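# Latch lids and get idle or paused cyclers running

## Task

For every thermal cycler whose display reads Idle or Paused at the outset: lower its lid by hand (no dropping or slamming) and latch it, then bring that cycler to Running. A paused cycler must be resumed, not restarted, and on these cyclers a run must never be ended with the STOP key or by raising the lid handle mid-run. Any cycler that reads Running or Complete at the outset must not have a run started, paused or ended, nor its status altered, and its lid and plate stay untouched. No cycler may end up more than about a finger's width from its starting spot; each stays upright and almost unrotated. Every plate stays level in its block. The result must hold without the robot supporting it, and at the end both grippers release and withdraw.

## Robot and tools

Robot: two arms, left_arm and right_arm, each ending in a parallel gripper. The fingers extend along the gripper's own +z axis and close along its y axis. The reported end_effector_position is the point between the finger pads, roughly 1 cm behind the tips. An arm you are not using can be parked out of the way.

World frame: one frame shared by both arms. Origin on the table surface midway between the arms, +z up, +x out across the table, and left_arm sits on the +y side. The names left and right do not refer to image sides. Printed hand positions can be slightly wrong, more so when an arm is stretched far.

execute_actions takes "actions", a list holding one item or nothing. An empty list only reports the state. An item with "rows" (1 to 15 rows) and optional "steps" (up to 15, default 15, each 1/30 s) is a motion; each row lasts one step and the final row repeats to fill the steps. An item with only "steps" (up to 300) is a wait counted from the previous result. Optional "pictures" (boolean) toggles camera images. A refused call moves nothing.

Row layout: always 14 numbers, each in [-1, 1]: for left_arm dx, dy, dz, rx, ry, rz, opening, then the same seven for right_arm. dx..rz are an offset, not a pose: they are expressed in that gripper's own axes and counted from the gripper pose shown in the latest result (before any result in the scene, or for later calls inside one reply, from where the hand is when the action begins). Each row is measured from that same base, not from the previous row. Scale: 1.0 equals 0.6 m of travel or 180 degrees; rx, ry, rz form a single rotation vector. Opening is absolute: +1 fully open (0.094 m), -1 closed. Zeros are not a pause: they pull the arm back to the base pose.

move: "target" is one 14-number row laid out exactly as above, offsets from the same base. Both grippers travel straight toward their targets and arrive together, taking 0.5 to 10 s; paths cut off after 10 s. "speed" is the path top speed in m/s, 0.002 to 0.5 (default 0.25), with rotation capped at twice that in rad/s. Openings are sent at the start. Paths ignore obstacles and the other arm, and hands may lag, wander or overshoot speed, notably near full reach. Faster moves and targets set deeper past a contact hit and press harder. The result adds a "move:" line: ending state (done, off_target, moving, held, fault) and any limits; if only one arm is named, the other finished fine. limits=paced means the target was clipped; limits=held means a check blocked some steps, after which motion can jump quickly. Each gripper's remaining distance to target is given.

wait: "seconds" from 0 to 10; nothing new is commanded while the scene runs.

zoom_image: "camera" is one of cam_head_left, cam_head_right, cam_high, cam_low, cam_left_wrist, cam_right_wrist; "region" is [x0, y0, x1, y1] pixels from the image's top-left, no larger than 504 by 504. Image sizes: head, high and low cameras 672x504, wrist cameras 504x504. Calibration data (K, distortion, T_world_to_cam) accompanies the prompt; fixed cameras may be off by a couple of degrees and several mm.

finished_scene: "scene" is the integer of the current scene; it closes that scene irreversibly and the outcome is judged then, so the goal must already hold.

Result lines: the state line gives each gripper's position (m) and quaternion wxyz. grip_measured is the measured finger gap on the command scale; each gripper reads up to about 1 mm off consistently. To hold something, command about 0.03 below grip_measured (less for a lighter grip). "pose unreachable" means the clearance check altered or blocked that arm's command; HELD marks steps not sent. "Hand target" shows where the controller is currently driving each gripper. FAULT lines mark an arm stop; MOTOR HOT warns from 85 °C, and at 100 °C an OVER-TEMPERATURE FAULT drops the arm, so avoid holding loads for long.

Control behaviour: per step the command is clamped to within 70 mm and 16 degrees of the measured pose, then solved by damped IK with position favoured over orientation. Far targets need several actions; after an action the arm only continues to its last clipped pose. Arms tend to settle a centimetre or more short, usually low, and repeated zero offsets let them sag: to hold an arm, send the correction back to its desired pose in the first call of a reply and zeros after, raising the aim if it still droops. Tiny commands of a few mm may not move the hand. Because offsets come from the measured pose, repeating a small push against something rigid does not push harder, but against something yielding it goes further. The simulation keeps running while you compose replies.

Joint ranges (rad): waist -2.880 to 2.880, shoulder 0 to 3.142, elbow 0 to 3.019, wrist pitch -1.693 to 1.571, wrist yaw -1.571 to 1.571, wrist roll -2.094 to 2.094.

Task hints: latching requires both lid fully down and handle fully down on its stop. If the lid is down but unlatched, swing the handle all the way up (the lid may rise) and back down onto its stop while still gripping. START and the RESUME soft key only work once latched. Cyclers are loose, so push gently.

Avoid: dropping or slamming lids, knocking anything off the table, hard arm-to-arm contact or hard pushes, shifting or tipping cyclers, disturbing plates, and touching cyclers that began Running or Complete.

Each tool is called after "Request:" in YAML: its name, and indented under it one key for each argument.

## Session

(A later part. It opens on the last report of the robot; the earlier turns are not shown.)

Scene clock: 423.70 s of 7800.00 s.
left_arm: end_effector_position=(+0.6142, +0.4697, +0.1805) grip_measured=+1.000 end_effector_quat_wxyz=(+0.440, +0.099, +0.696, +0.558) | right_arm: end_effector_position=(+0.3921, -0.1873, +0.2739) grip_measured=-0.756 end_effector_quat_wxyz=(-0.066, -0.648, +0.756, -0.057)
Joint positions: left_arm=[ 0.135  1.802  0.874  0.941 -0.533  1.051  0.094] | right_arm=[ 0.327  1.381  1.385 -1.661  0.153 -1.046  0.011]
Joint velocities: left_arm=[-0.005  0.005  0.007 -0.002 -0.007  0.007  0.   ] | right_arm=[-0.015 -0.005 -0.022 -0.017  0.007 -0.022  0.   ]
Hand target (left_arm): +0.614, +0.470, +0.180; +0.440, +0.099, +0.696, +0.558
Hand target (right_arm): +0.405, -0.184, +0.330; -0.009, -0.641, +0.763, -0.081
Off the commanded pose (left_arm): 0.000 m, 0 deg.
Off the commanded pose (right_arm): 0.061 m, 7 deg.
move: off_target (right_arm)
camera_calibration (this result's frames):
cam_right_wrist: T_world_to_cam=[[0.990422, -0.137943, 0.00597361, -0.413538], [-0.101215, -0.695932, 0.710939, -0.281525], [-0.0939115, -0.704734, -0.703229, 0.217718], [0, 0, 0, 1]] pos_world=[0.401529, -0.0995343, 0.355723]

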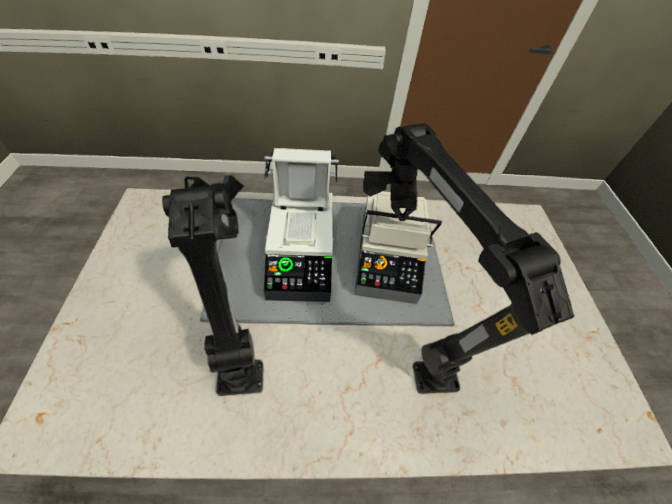

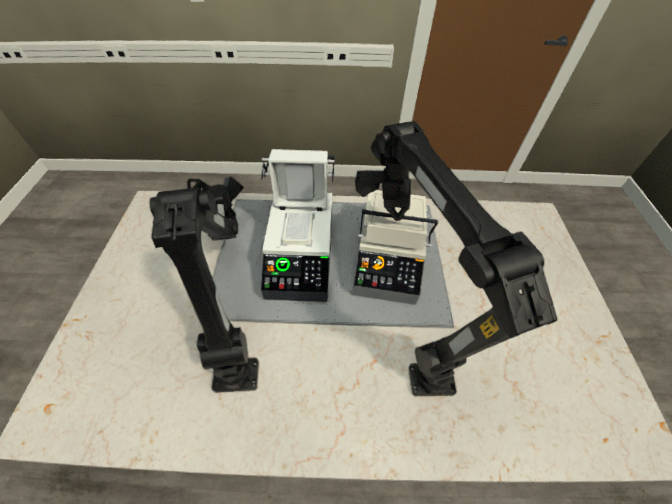

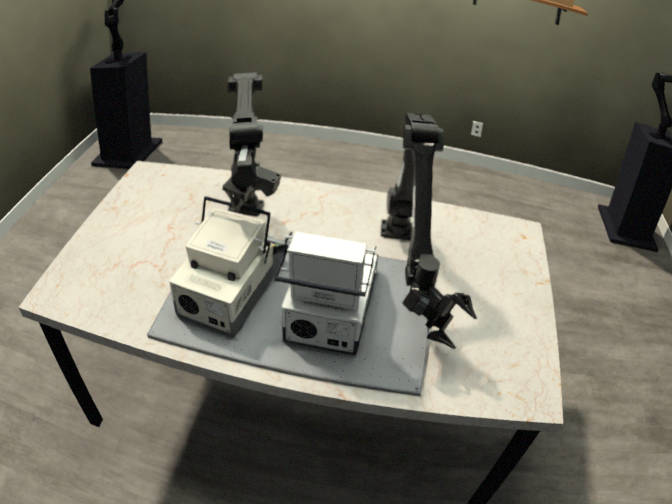

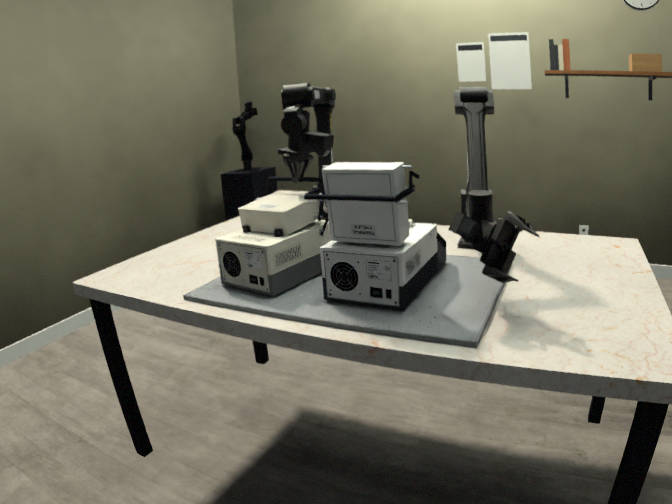

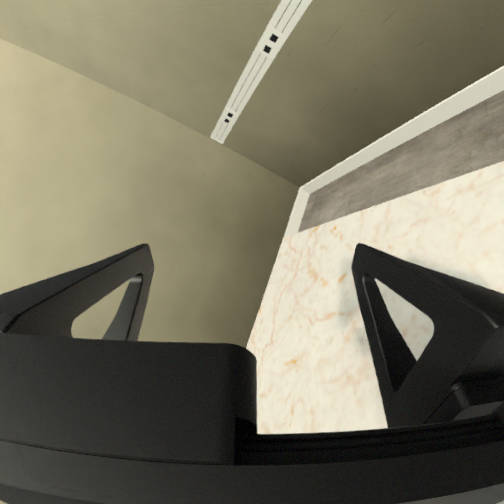

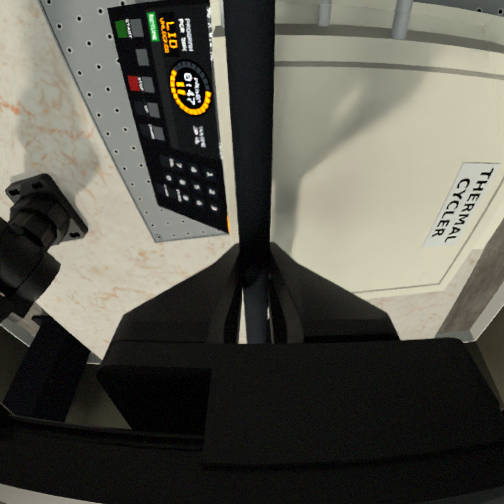

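Request:
move:
  target: [0,0,0,0,0,0,1,0,-0.11,-0.07,0.06,0,0,-0.8]
  speed: 0.04

Request:
move:
  target: [0,0,0,0,0,0,1,0,-0.1,-0.03,0.03,0,0,-0.8]
  speed: 0.04

Scene clock: 433.90 s of 7800.00 s.
left_arm: end_effector_position=(+0.6142, +0.4697, +0.1805) grip_measured=+1.000 end_effector_quat_wxyz=(+0.440, +0.099, +0.696, +0.558) | right_arm: end_effector_position=(+0.4167, -0.1908, +0.2815) grip_measured=-0.756 end_effector_quat_wxyz=(-0.065, -0.656, +0.746, -0.091)
Joint positions: left_arm=[ 0.135  1.802  0.874  0.941 -0.533  1.051  0.094] | right_arm=[ 0.324  1.42   1.44  -1.65   0.217 -1.074  0.011]
Joint velocities: left_arm=[-0.015  0.015  0.012  0.002  0.022 -0.066  0.   ] | right_arm=[-0.015  0.005  0.002  0.012  0.022 -0.051 -0.   ]
Hand target (left_arm): +0.614, +0.470, +0.180; +0.440, +0.099, +0.696, +0.558
Hand target (right_arm): +0.453, -0.192, +0.316; -0.005, -0.650, +0.749, -0.129
Off the commanded pose (left_arm): 0.000 m, 0 deg.
Off the commanded pose (right_arm): 0.054 m, 8 deg.
After step 90, 4.57 s passed at rest.
move: off_target (right_arm)
camera_calibration (this result's frames):
cam_right_wrist: T_world_to_cam=[[0.992746, -0.107012, 0.0548104, -0.447191], [-0.112327, -0.662931, 0.740206, -0.28427], [-0.0428754, -0.740993, -0.670143, 0.185437], [0, 0, 0, 1]] pos_world=[0.419966, -0.0988989, 0.359198]

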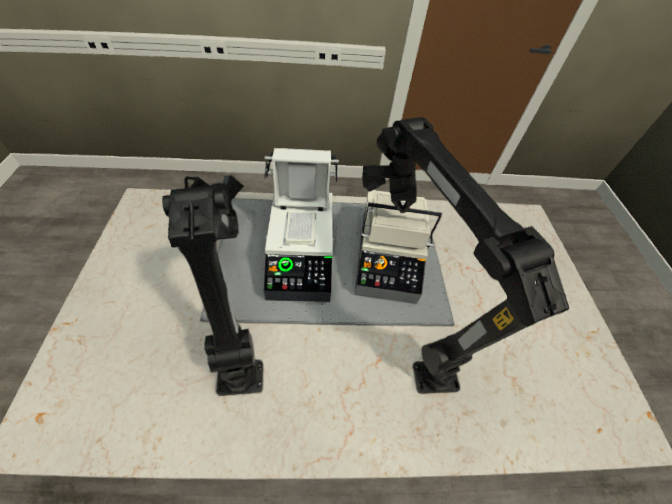

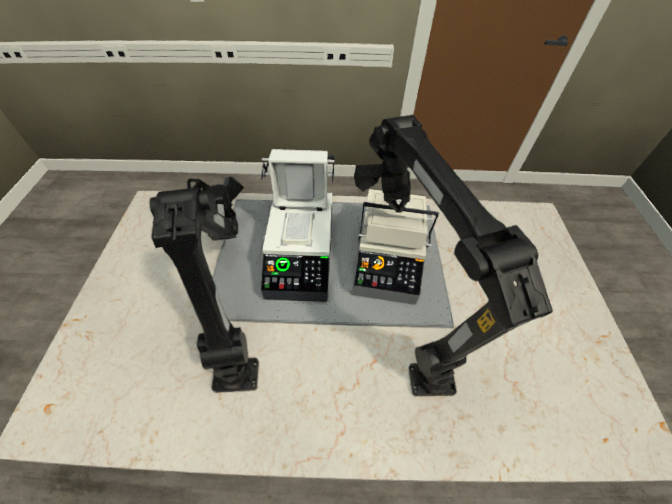

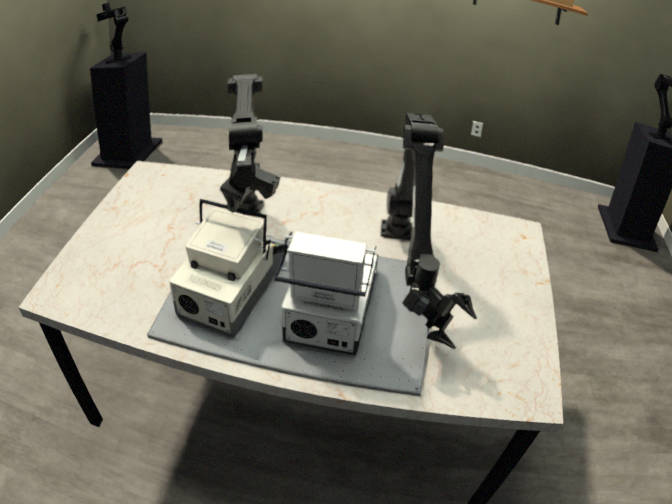

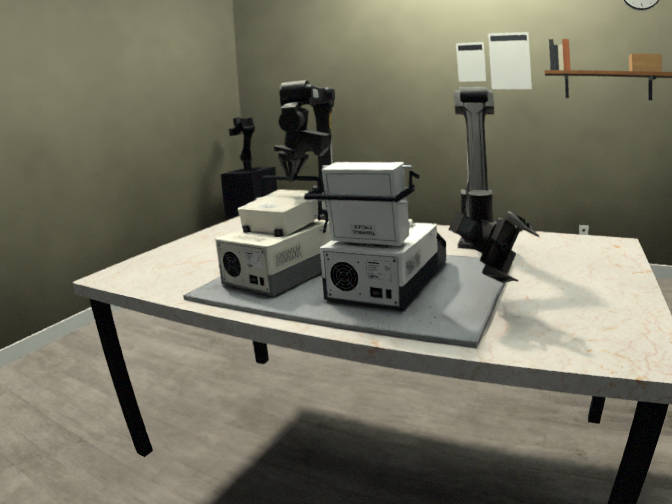

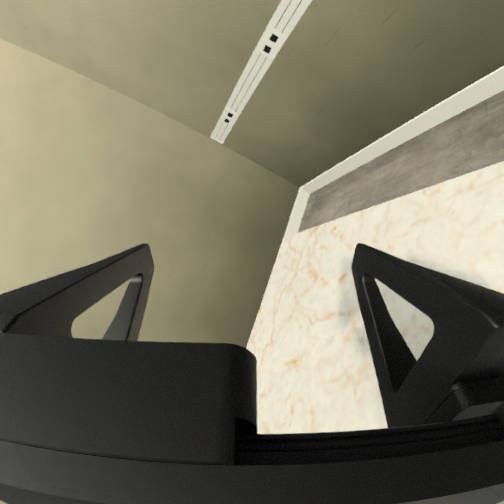

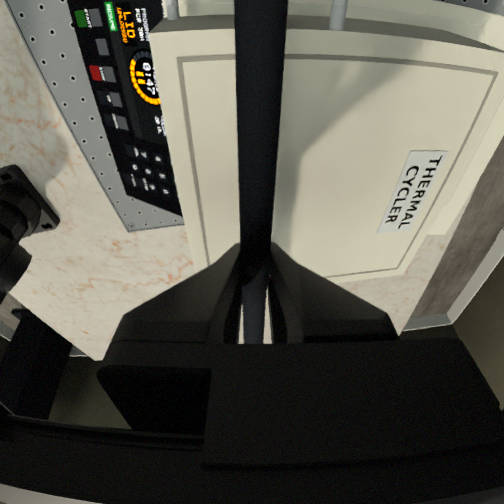

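Scene clock: 435.73 s of 7800.00 s.
left_arm: end_effector_position=(+0.6142, +0.4697, +0.1805) grip_measured=+1.000 end_effector_quat_wxyz=(+0.440, +0.099, +0.696, +0.558) | right_arm: end_effector_position=(+0.4421, -0.1941, +0.2811) grip_measured=-0.757 end_effector_quat_wxyz=(-0.072, -0.658, +0.743, -0.100)
Joint positions: left_arm=[ 0.135  1.802  0.874  0.941 -0.533  1.051  0.094] | right_arm=[ 0.305  1.482  1.502 -1.651  0.241 -1.1    0.011]
Joint velocities: left_arm=[ 0.005 -0.005 -0.017 -0.002 -0.066 -0.095  0.   ] | right_arm=[-0.005 -0.005  0.007  0.017 -0.051  0.007  0.001]
Hand target (left_arm): +0.614, +0.470, +0.180; +0.440, +0.099, +0.696, +0.558
Hand target (right_arm): +0.473, -0.195, +0.302; -0.034, -0.657, +0.742, -0.127
Off the commanded pose (left_arm): 0.000 m, 0 deg.
Off the commanded pose (right_arm): 0.040 m, 5 deg.
move: off_target (right_arm)
camera_calibration (this result's frames):
cam_right_wrist: T_world_to_cam=[[0.993421, -0.0985735, 0.0582997, -0.472406], [-0.108462, -0.646398, 0.755252, -0.285969], [-0.036763, -0.756606, -0.652837, 0.173241], [0, 0, 0, 1]] pos_world=[0.444649, -0.100341, 0.356618]

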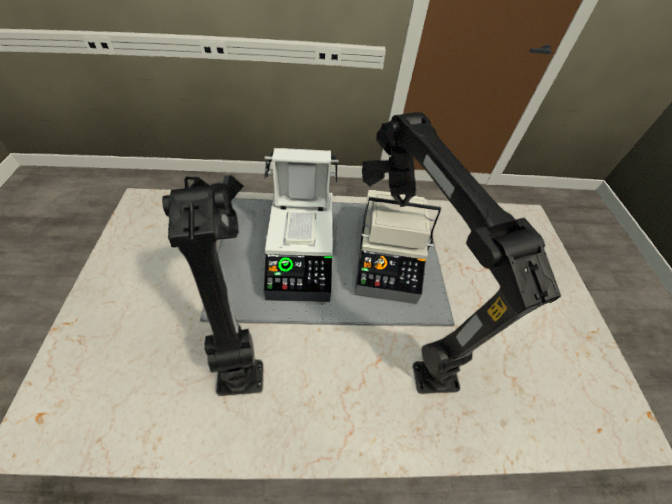

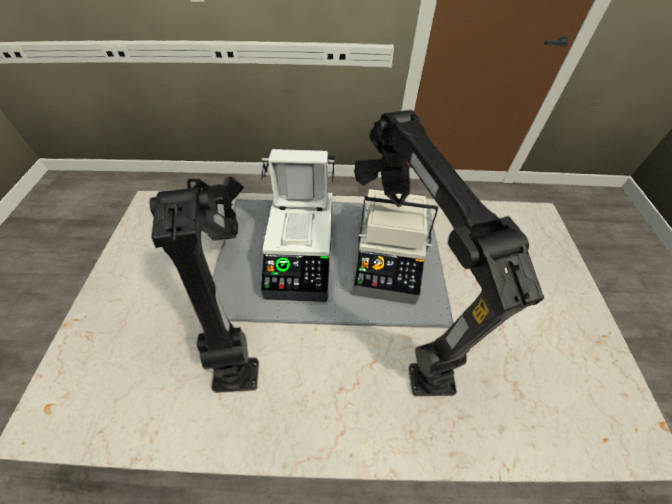

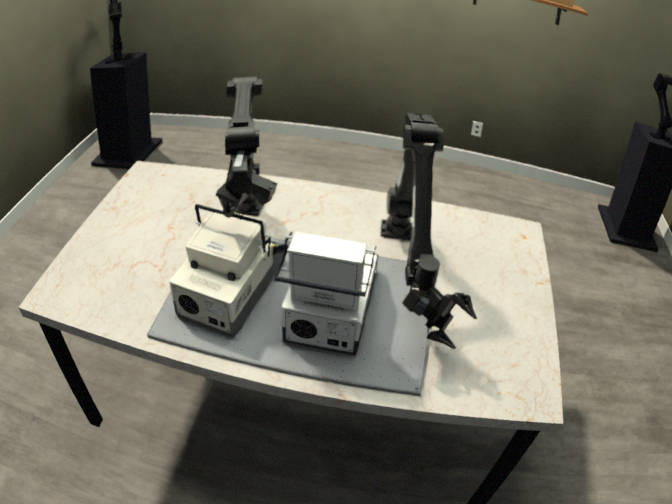

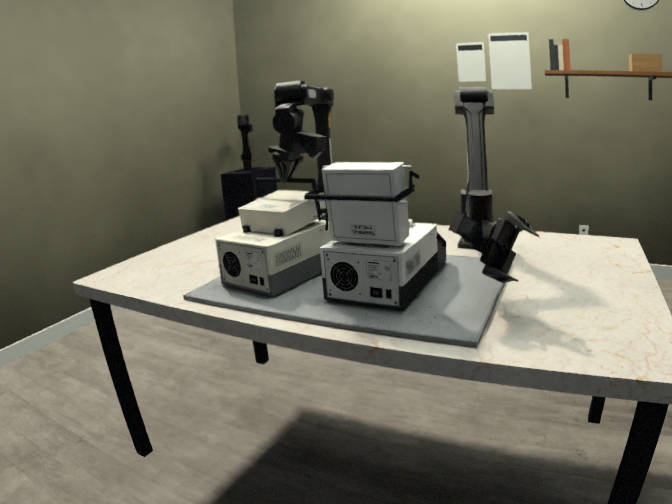

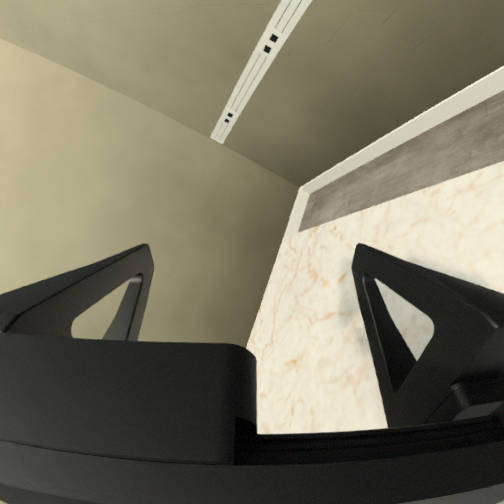

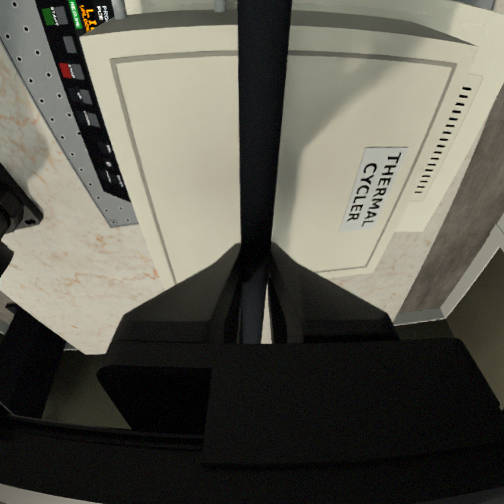

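Near vertical. Continue forward without lift.

Request:
move:
  target: [0,0,0,0,0,0,1,0,-0.09,0,0.03,0,0,-0.8]
  speed: 0.03

Request:
move:
  target: [0,0,0,0,0,0,1,0,-0.06,0.01,0,0,0,-0.8]
  speed: 0.03

Scene clock: 441.20 s of 7800.00 s.
left_arm: end_effector_position=(+0.6142, +0.4697, +0.1805) grip_measured=+1.000 end_effector_quat_wxyz=(+0.440, +0.099, +0.696, +0.558) | right_arm: end_effector_position=(+0.4533, -0.1957, +0.2779) grip_measured=-0.757 end_effector_quat_wxyz=(-0.073, -0.661, +0.739, -0.109)
Joint positions: left_arm=[ 0.135  1.802  0.874  0.941 -0.533  1.051  0.094] | right_arm=[ 0.299  1.504  1.517 -1.637  0.257 -1.115  0.011]
Joint velocities: left_arm=[-0.005 -0.005 -0.017 -0.012 -0.022  0.007  0.   ] | right_arm=[-0.005 -0.005  0.017 -0.002  0.022 -0.066  0.   ]
Hand target (left_arm): +0.614, +0.470, +0.180; +0.440, +0.099, +0.696, +0.558
Hand target (right_arm): +0.492, -0.201, +0.284; -0.042, -0.659, +0.738, -0.136
Off the commanded pose (left_arm): 0.000 m, 0 deg.
Off the commanded pose (right_arm): 0.043 m, 5 deg.
After step 90, 0.43 s passed at rest.
move: off_target (right_arm)
camera_calibration (this result's frames):
cam_right_wrist: T_world_to_cam=[[0.993857, -0.0877578, 0.0674358, -0.484121], [-0.108029, -0.636769, 0.763449, -0.284003], [-0.0240576, -0.766044, -0.642338, 0.159849], [0, 0, 0, 1]] pos_world=[0.454312, -0.100878, 0.352146]

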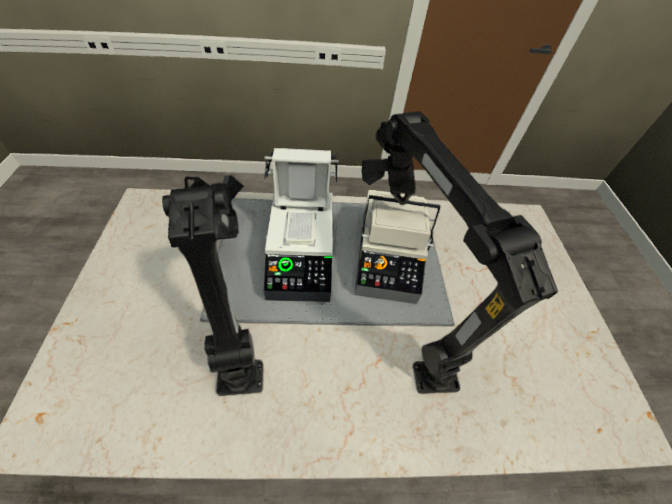

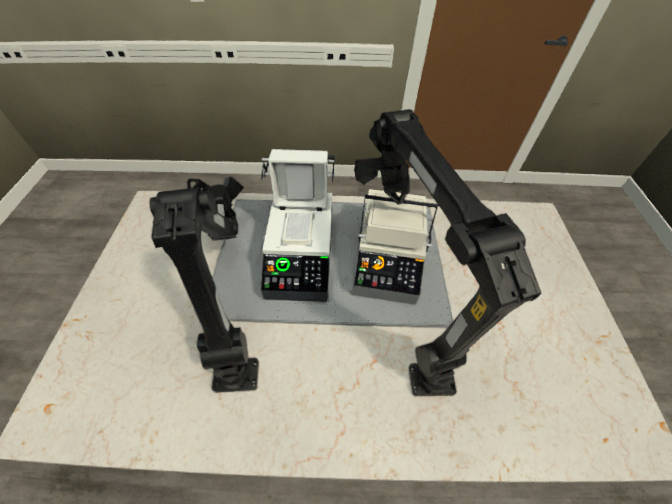

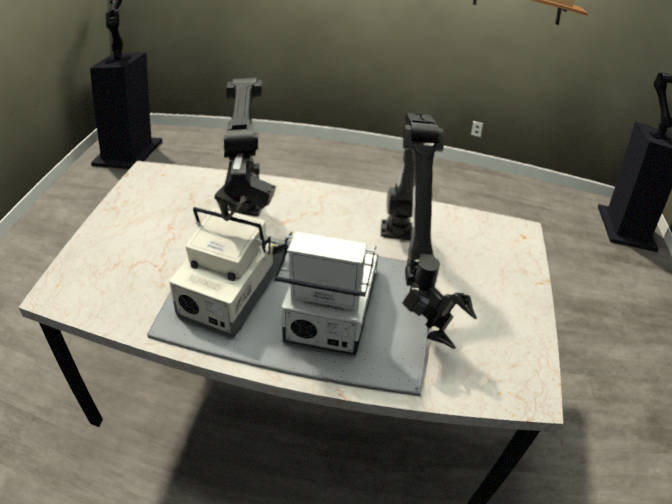

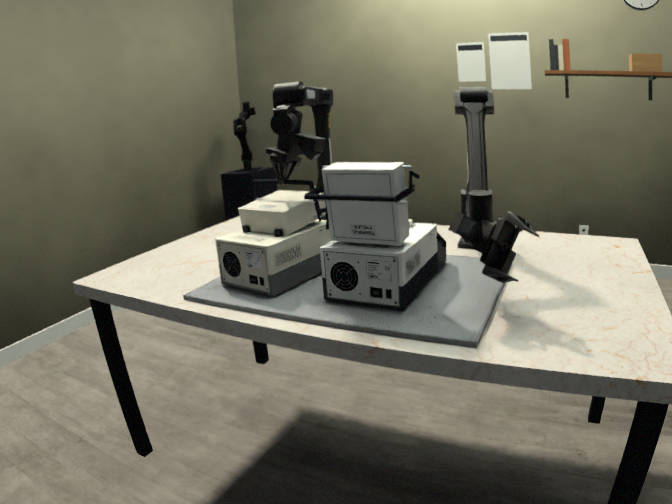

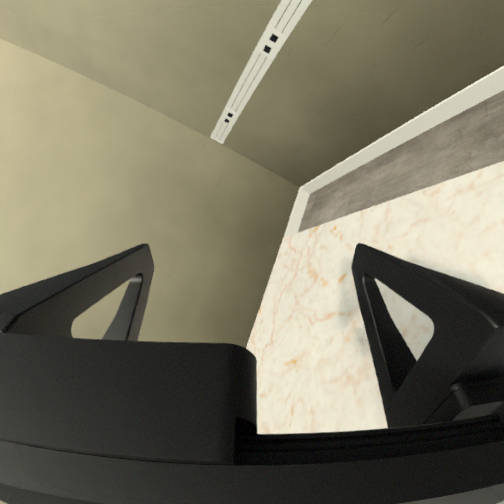

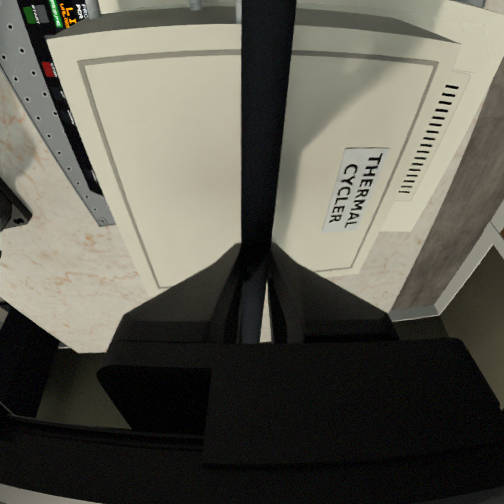

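Scene clock: 442.63 s of 7800.00 s.
left_arm: end_effector_position=(+0.6142, +0.4697, +0.1805) grip_measured=+1.000 end_effector_quat_wxyz=(+0.440, +0.099, +0.696, +0.558) | right_arm: end_effector_position=(+0.4542, -0.1958, +0.2779) grip_measured=-0.757 end_effector_quat_wxyz=(-0.084, -0.660, +0.740, -0.097)
Joint positions: left_arm=[ 0.135  1.802  0.874  0.941 -0.533  1.051  0.094] | right_arm=[ 0.293  1.525  1.54  -1.668  0.244 -1.117  0.011]
Joint velocities: left_arm=[-0.015  0.005 -0.002  0.002 -0.037 -0.007  0.   ] | right_arm=[ 0.005 -0.005 -0.012  0.012  0.007 -0.022  0.001]
Hand target (left_arm): +0.614, +0.470, +0.180; +0.440, +0.099, +0.696, +0.558
Hand target (right_arm): +0.487, -0.202, +0.274; -0.074, -0.660, +0.739, -0.109
Off the commanded pose (left_arm): 0.000 m, 0 deg.
Off the commanded pose (right_arm): 0.036 m, 2 deg.
move: off_target (right_arm)
camera_calibration (this result's frames):
cam_right_wrist: T_world_to_cam=[[0.994981, -0.0934706, 0.0357269, -0.477789], [-0.0874718, -0.639032, 0.764191, -0.293906], [-0.0485987, -0.76348, -0.644, 0.171873], [0, 0, 0, 1]] pos_world=[0.458036, -0.101253, 0.352357]

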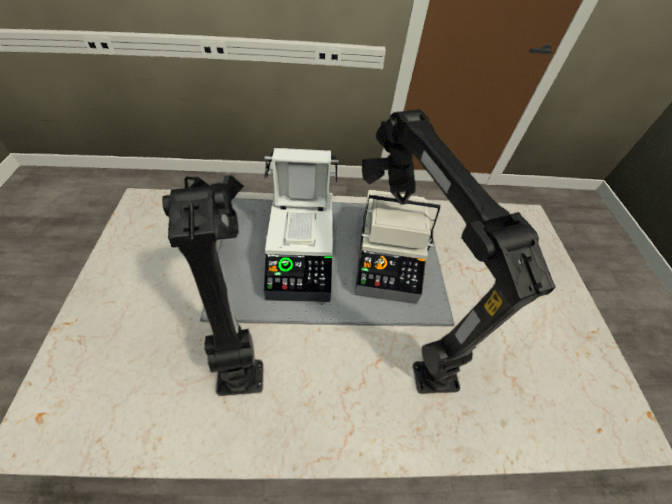

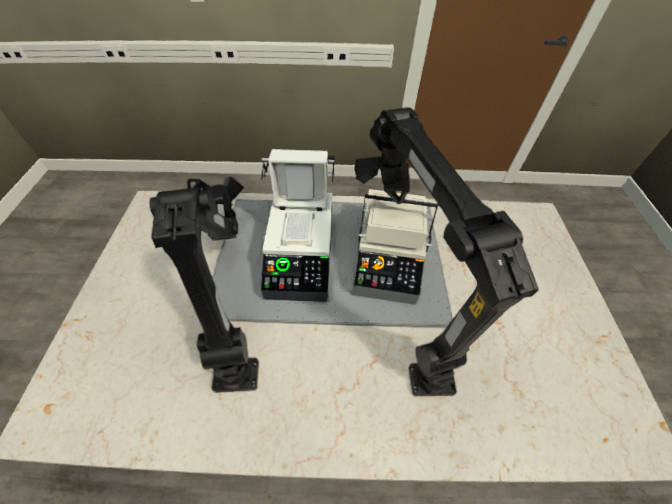

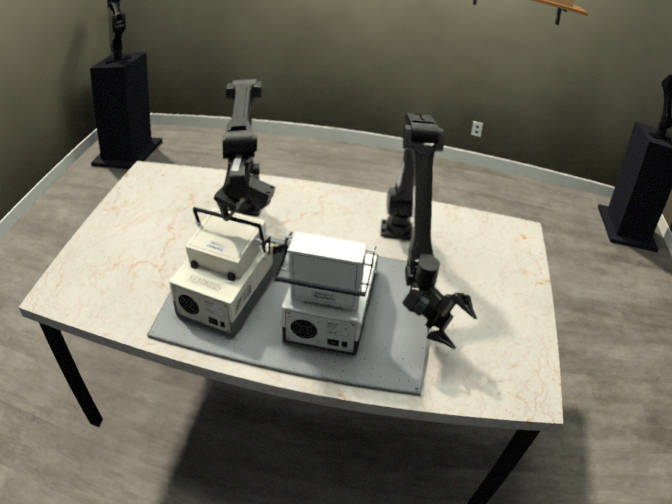

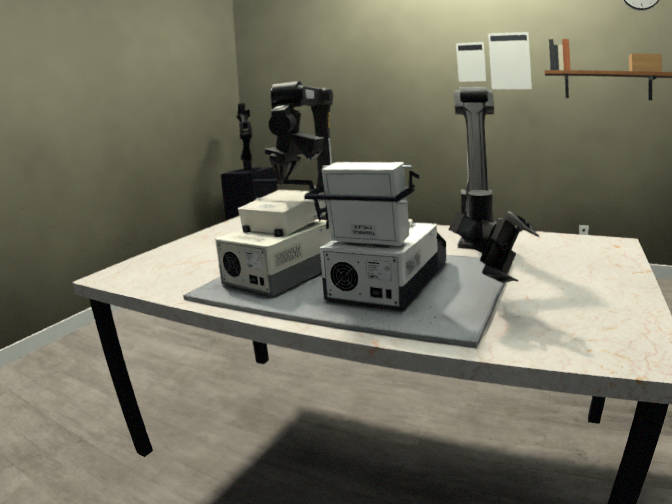

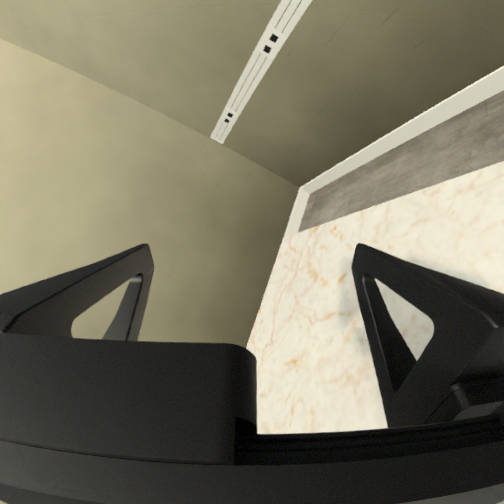

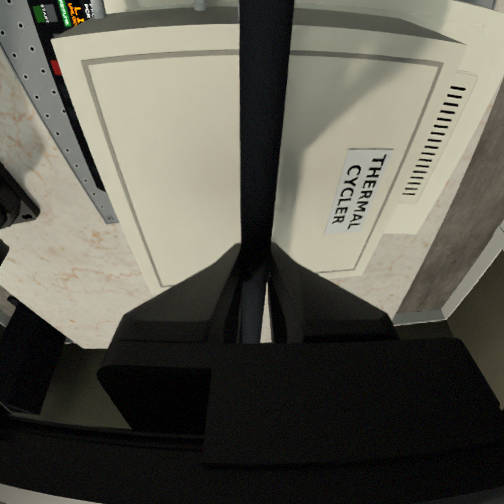

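Request:
move:
  target: [0,0,0,0,0,0,1,0,0.065,0.0,0,0,0,-0.8]
  speed: 0.04

Request:
move:
  target: [0,0,0,0,0,0,1,0,0.085,0.05,0,0,0,-0.8]
  speed: 0.04

Request:
move:
  target: [0,0,0,0,0,0,1,0,0.04,0.07,0,0,0,-0.8]
  speed: 0.04

Scene clock: 465.73 s of 7800.00 s.
left_arm: end_effector_position=(+0.6142, +0.4697, +0.1805) grip_measured=+1.000 end_effector_quat_wxyz=(+0.440, +0.099, +0.696, +0.558) | right_arm: end_effector_position=(+0.4299, -0.1926, +0.2808) grip_measured=-0.758 end_effector_quat_wxyz=(-0.069, -0.655, +0.745, -0.106)
Joint positions: left_arm=[ 0.135  1.802  0.874  0.941 -0.533  1.051  0.094] | right_arm=[ 0.321  1.449  1.465 -1.643  0.247 -1.076  0.011]
Joint velocities: left_arm=[ 0.005 -0.015 -0.017 -0.007 -0.051 -0.022  0.   ] | right_arm=[-0.015 -0.015 -0.002 -0.012  0.051 -0.022 -0.   ]
Hand target (left_arm): +0.614, +0.470, +0.180; +0.440, +0.099, +0.696, +0.558
Hand target (right_arm): +0.416, -0.192, +0.277; -0.084, -0.660, +0.740, -0.097
Off the commanded pose (left_arm): 0.000 m, 0 deg.
Off the commanded pose (right_arm): 0.015 m, 2 deg.
After step 90, 18.83 s passed at rest.
move: off_target (right_arm)
camera_calibration (this result's frames):
cam_right_wrist: T_world_to_cam=[[0.991965, -0.105149, 0.0703446, -0.464125], [-0.121758, -0.642547, 0.756511, -0.279967], [-0.0343466, -0.758998, -0.650187, 0.171469], [0, 0, 0, 1]] pos_world=[0.432197, -0.098549, 0.355934]

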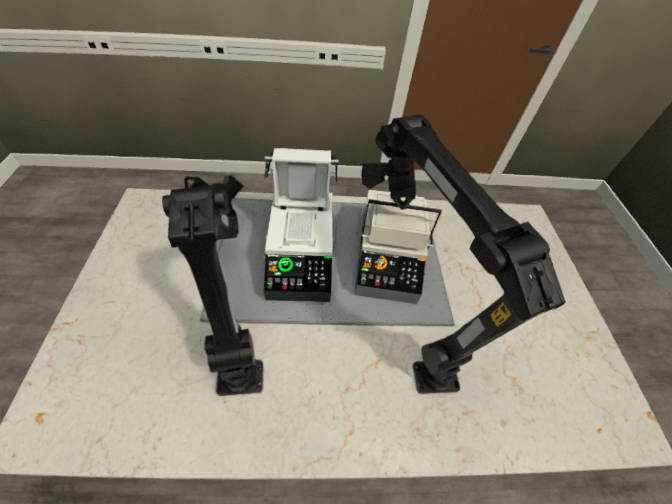

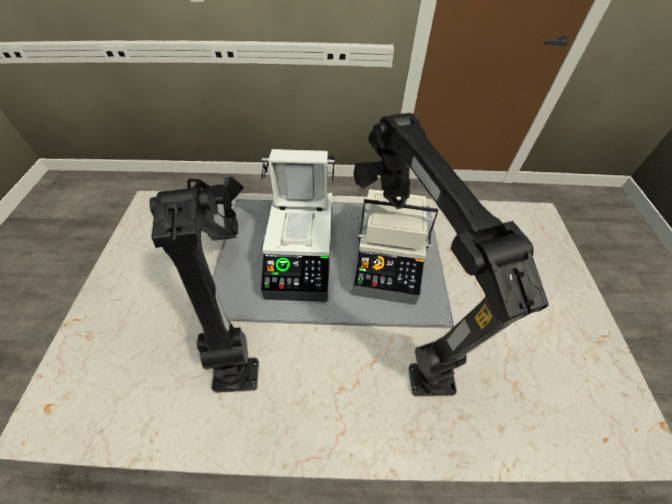

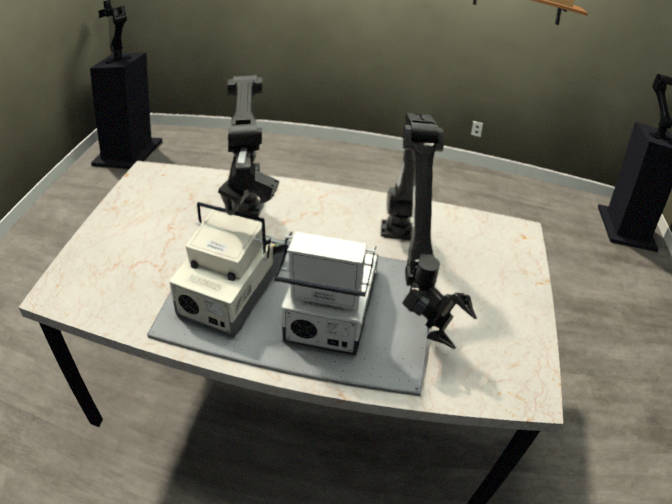

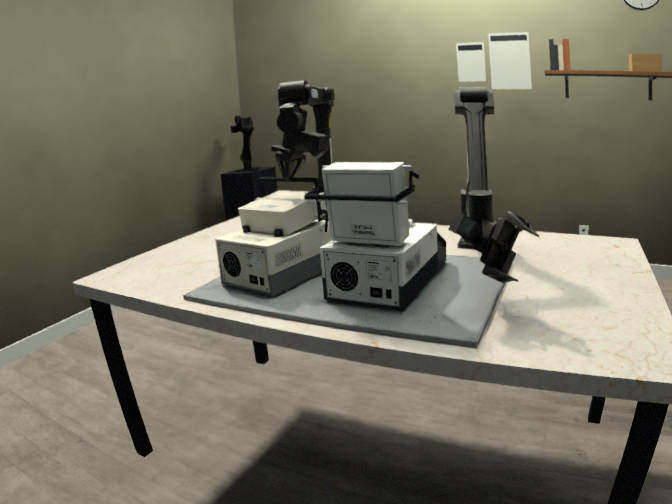

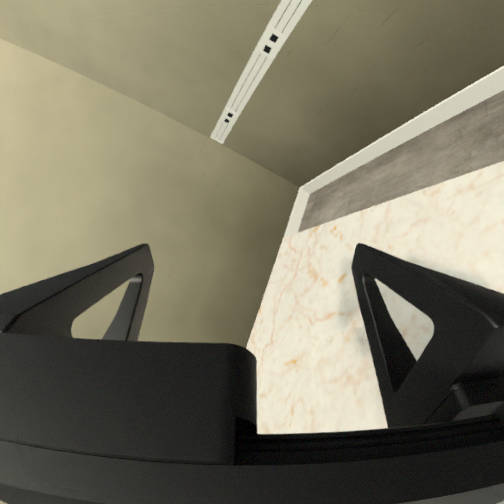

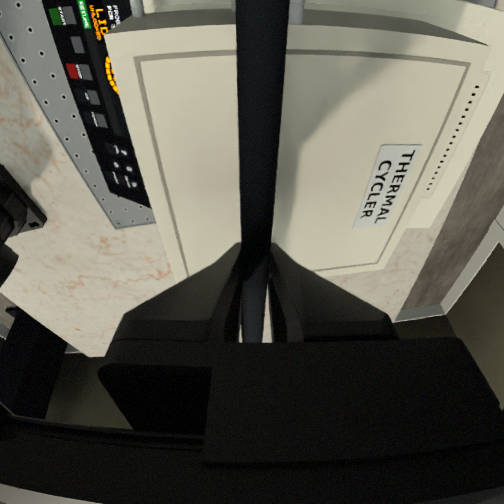

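Scene clock: 467.50 s of 7800.00 s.
left_arm: end_effector_position=(+0.6142, +0.4697, +0.1805) grip_measured=+1.000 end_effector_quat_wxyz=(+0.440, +0.099, +0.696, +0.558) | right_arm: end_effector_position=(+0.3948, -0.1885, +0.2741) grip_measured=-0.760 end_effector_quat_wxyz=(-0.030, -0.651, +0.748, -0.123)
Joint positions: left_arm=[ 0.135  1.802  0.874  0.941 -0.533  1.051  0.094] | right_arm=[ 0.366  1.315  1.316 -1.552  0.253 -1.032  0.011]
Joint velocities: left_arm=[-0.015 -0.005 -0.002 -0.012 -0.066 -0.037  0.   ] | right_arm=[-0.005  0.015 -0.002 -0.002  0.007 -0.051 -0.   ]
Hand target (left_arm): +0.614, +0.470, +0.180; +0.440, +0.099, +0.696, +0.558
Hand target (right_arm): +0.380, -0.194, +0.250; -0.069, -0.655, +0.745, -0.106
Off the commanded pose (left_arm): 0.000 m, 0 deg.
Off the commanded pose (right_arm): 0.030 m, 5 deg.
move: off_target (right_arm)
camera_calibration (this result's frames):
cam_right_wrist: T_world_to_cam=[[0.983112, -0.105488, 0.14954, -0.446684], [-0.181628, -0.662402, 0.726798, -0.248563], [0.0223866, -0.741684, -0.670375, 0.155433], [0, 0, 0, 1]] pos_world=[0.390515, -0.096486, 0.35165]

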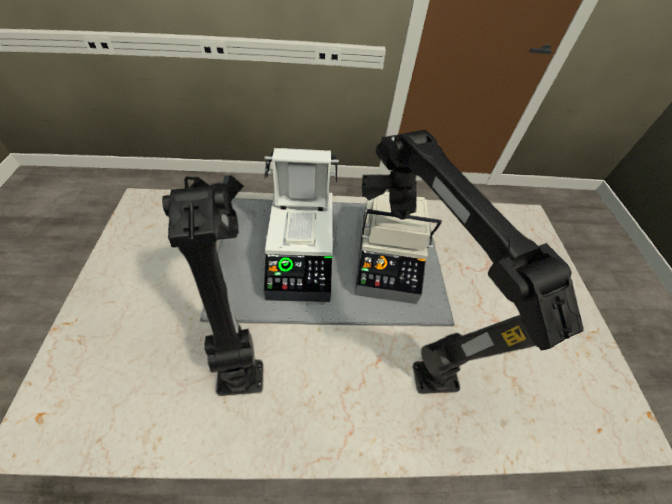

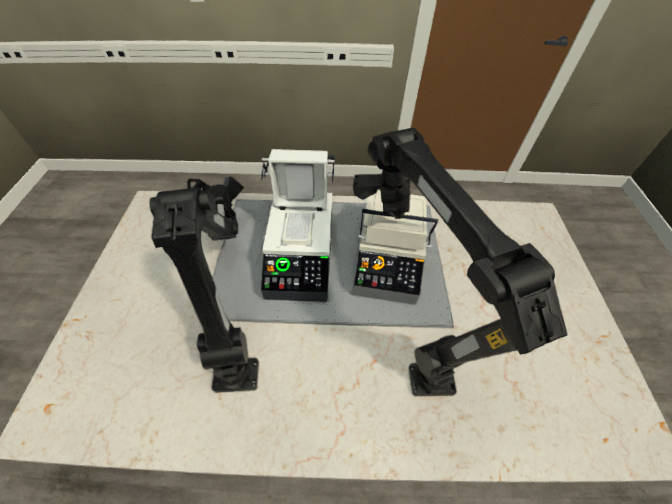

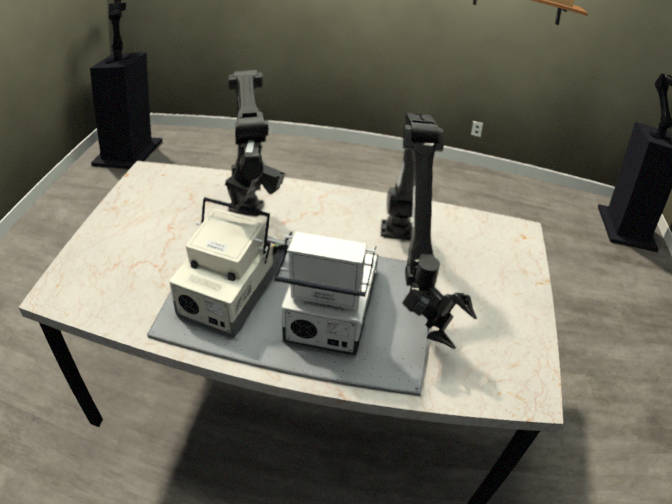

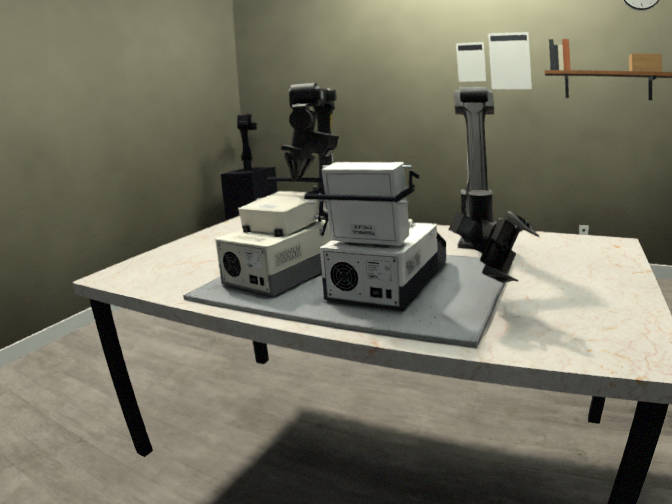

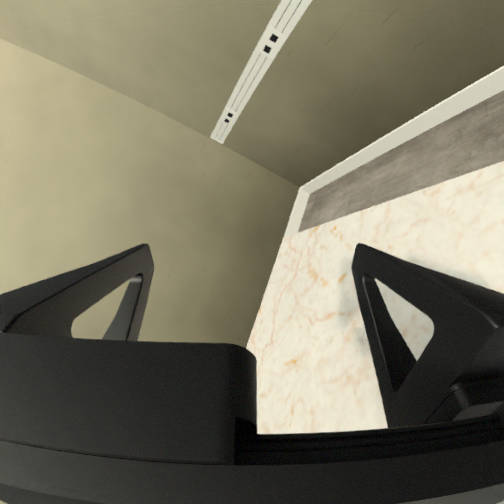

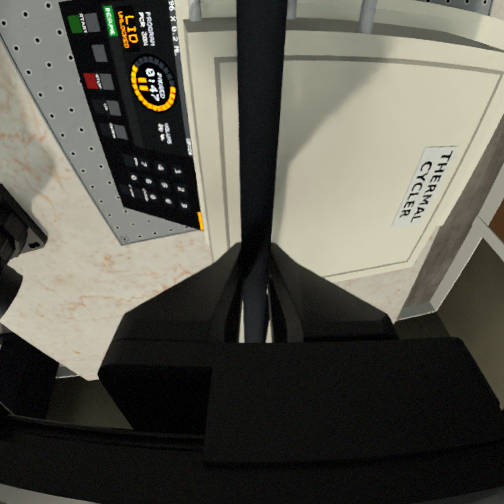

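Scene clock: 468.93 s of 7800.00 s.
left_arm: end_effector_position=(+0.6142, +0.4697, +0.1805) grip_measured=+1.000 end_effector_quat_wxyz=(+0.440, +0.099, +0.696, +0.558) | right_arm: end_effector_position=(+0.3858, -0.1876, +0.2690) grip_measured=-0.760 end_effector_quat_wxyz=(+0.019, -0.649, +0.748, -0.140)
Joint positions: left_arm=[ 0.135  1.802  0.874  0.941 -0.533  1.051  0.094] | right_arm=[ 0.379  1.229  1.222 -1.442  0.257 -1.028  0.011]
Joint velocities: left_arm=[ 0.005  0.005  0.012 -0.012 -0.022 -0.007  0.   ] | right_arm=[-0.015  0.005 -0.017 -0.007  0.007 -0.095 -0.001]
Hand target (left_arm): +0.614, +0.470, +0.180; +0.440, +0.099, +0.696, +0.558
Hand target (right_arm): +0.374, -0.195, +0.233; -0.030, -0.651, +0.748, -0.123
Off the commanded pose (left_arm): 0.000 m, 0 deg.
Off the commanded pose (right_arm): 0.041 m, 6 deg.
move: off_target (right_arm)
camera_calibration (this result's frames):
cam_right_wrist: T_world_to_cam=[[0.965297, -0.104456, 0.239355, -0.454114], [-0.243531, -0.691021, 0.680575, -0.214904], [0.0943093, -0.715247, -0.692479, 0.135965], [0, 0, 0, 1]] pos_world=[0.373197, -0.0986897, 0.349106]

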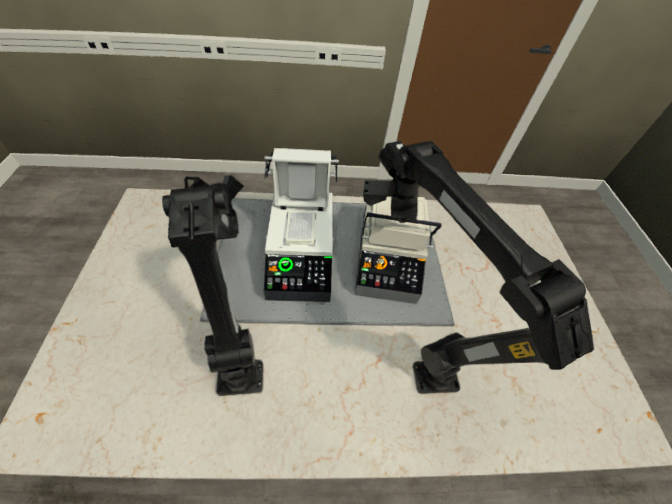

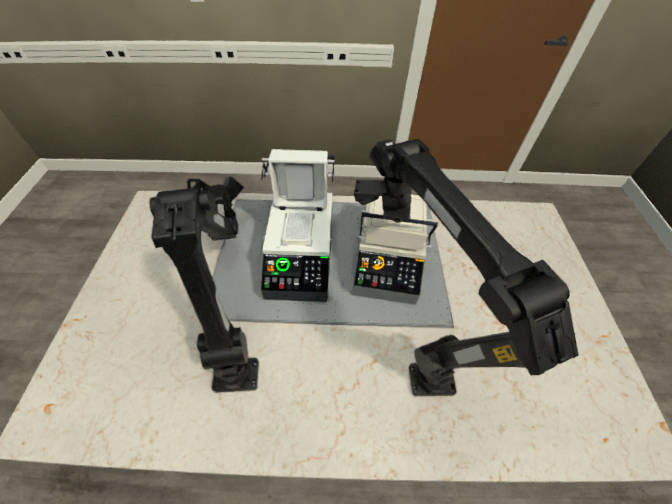

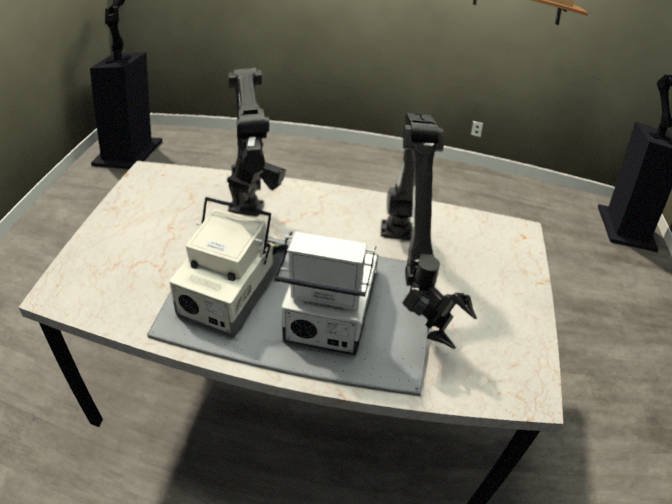

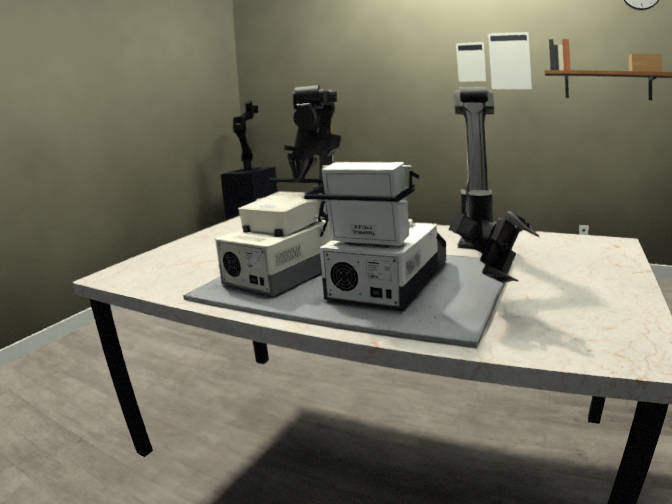

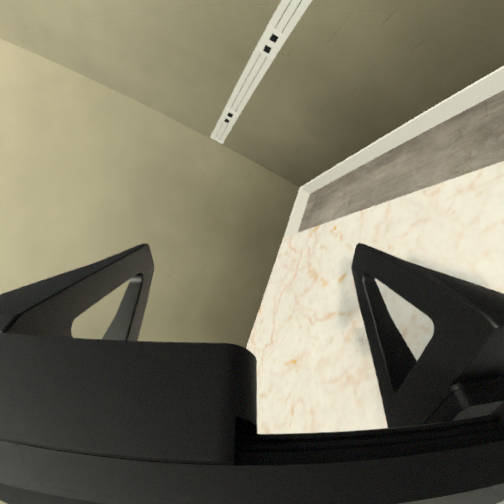

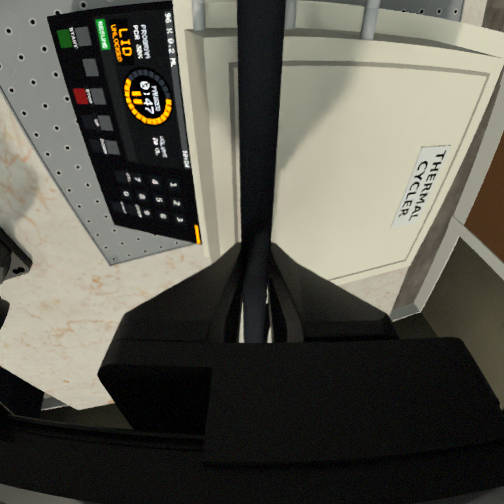

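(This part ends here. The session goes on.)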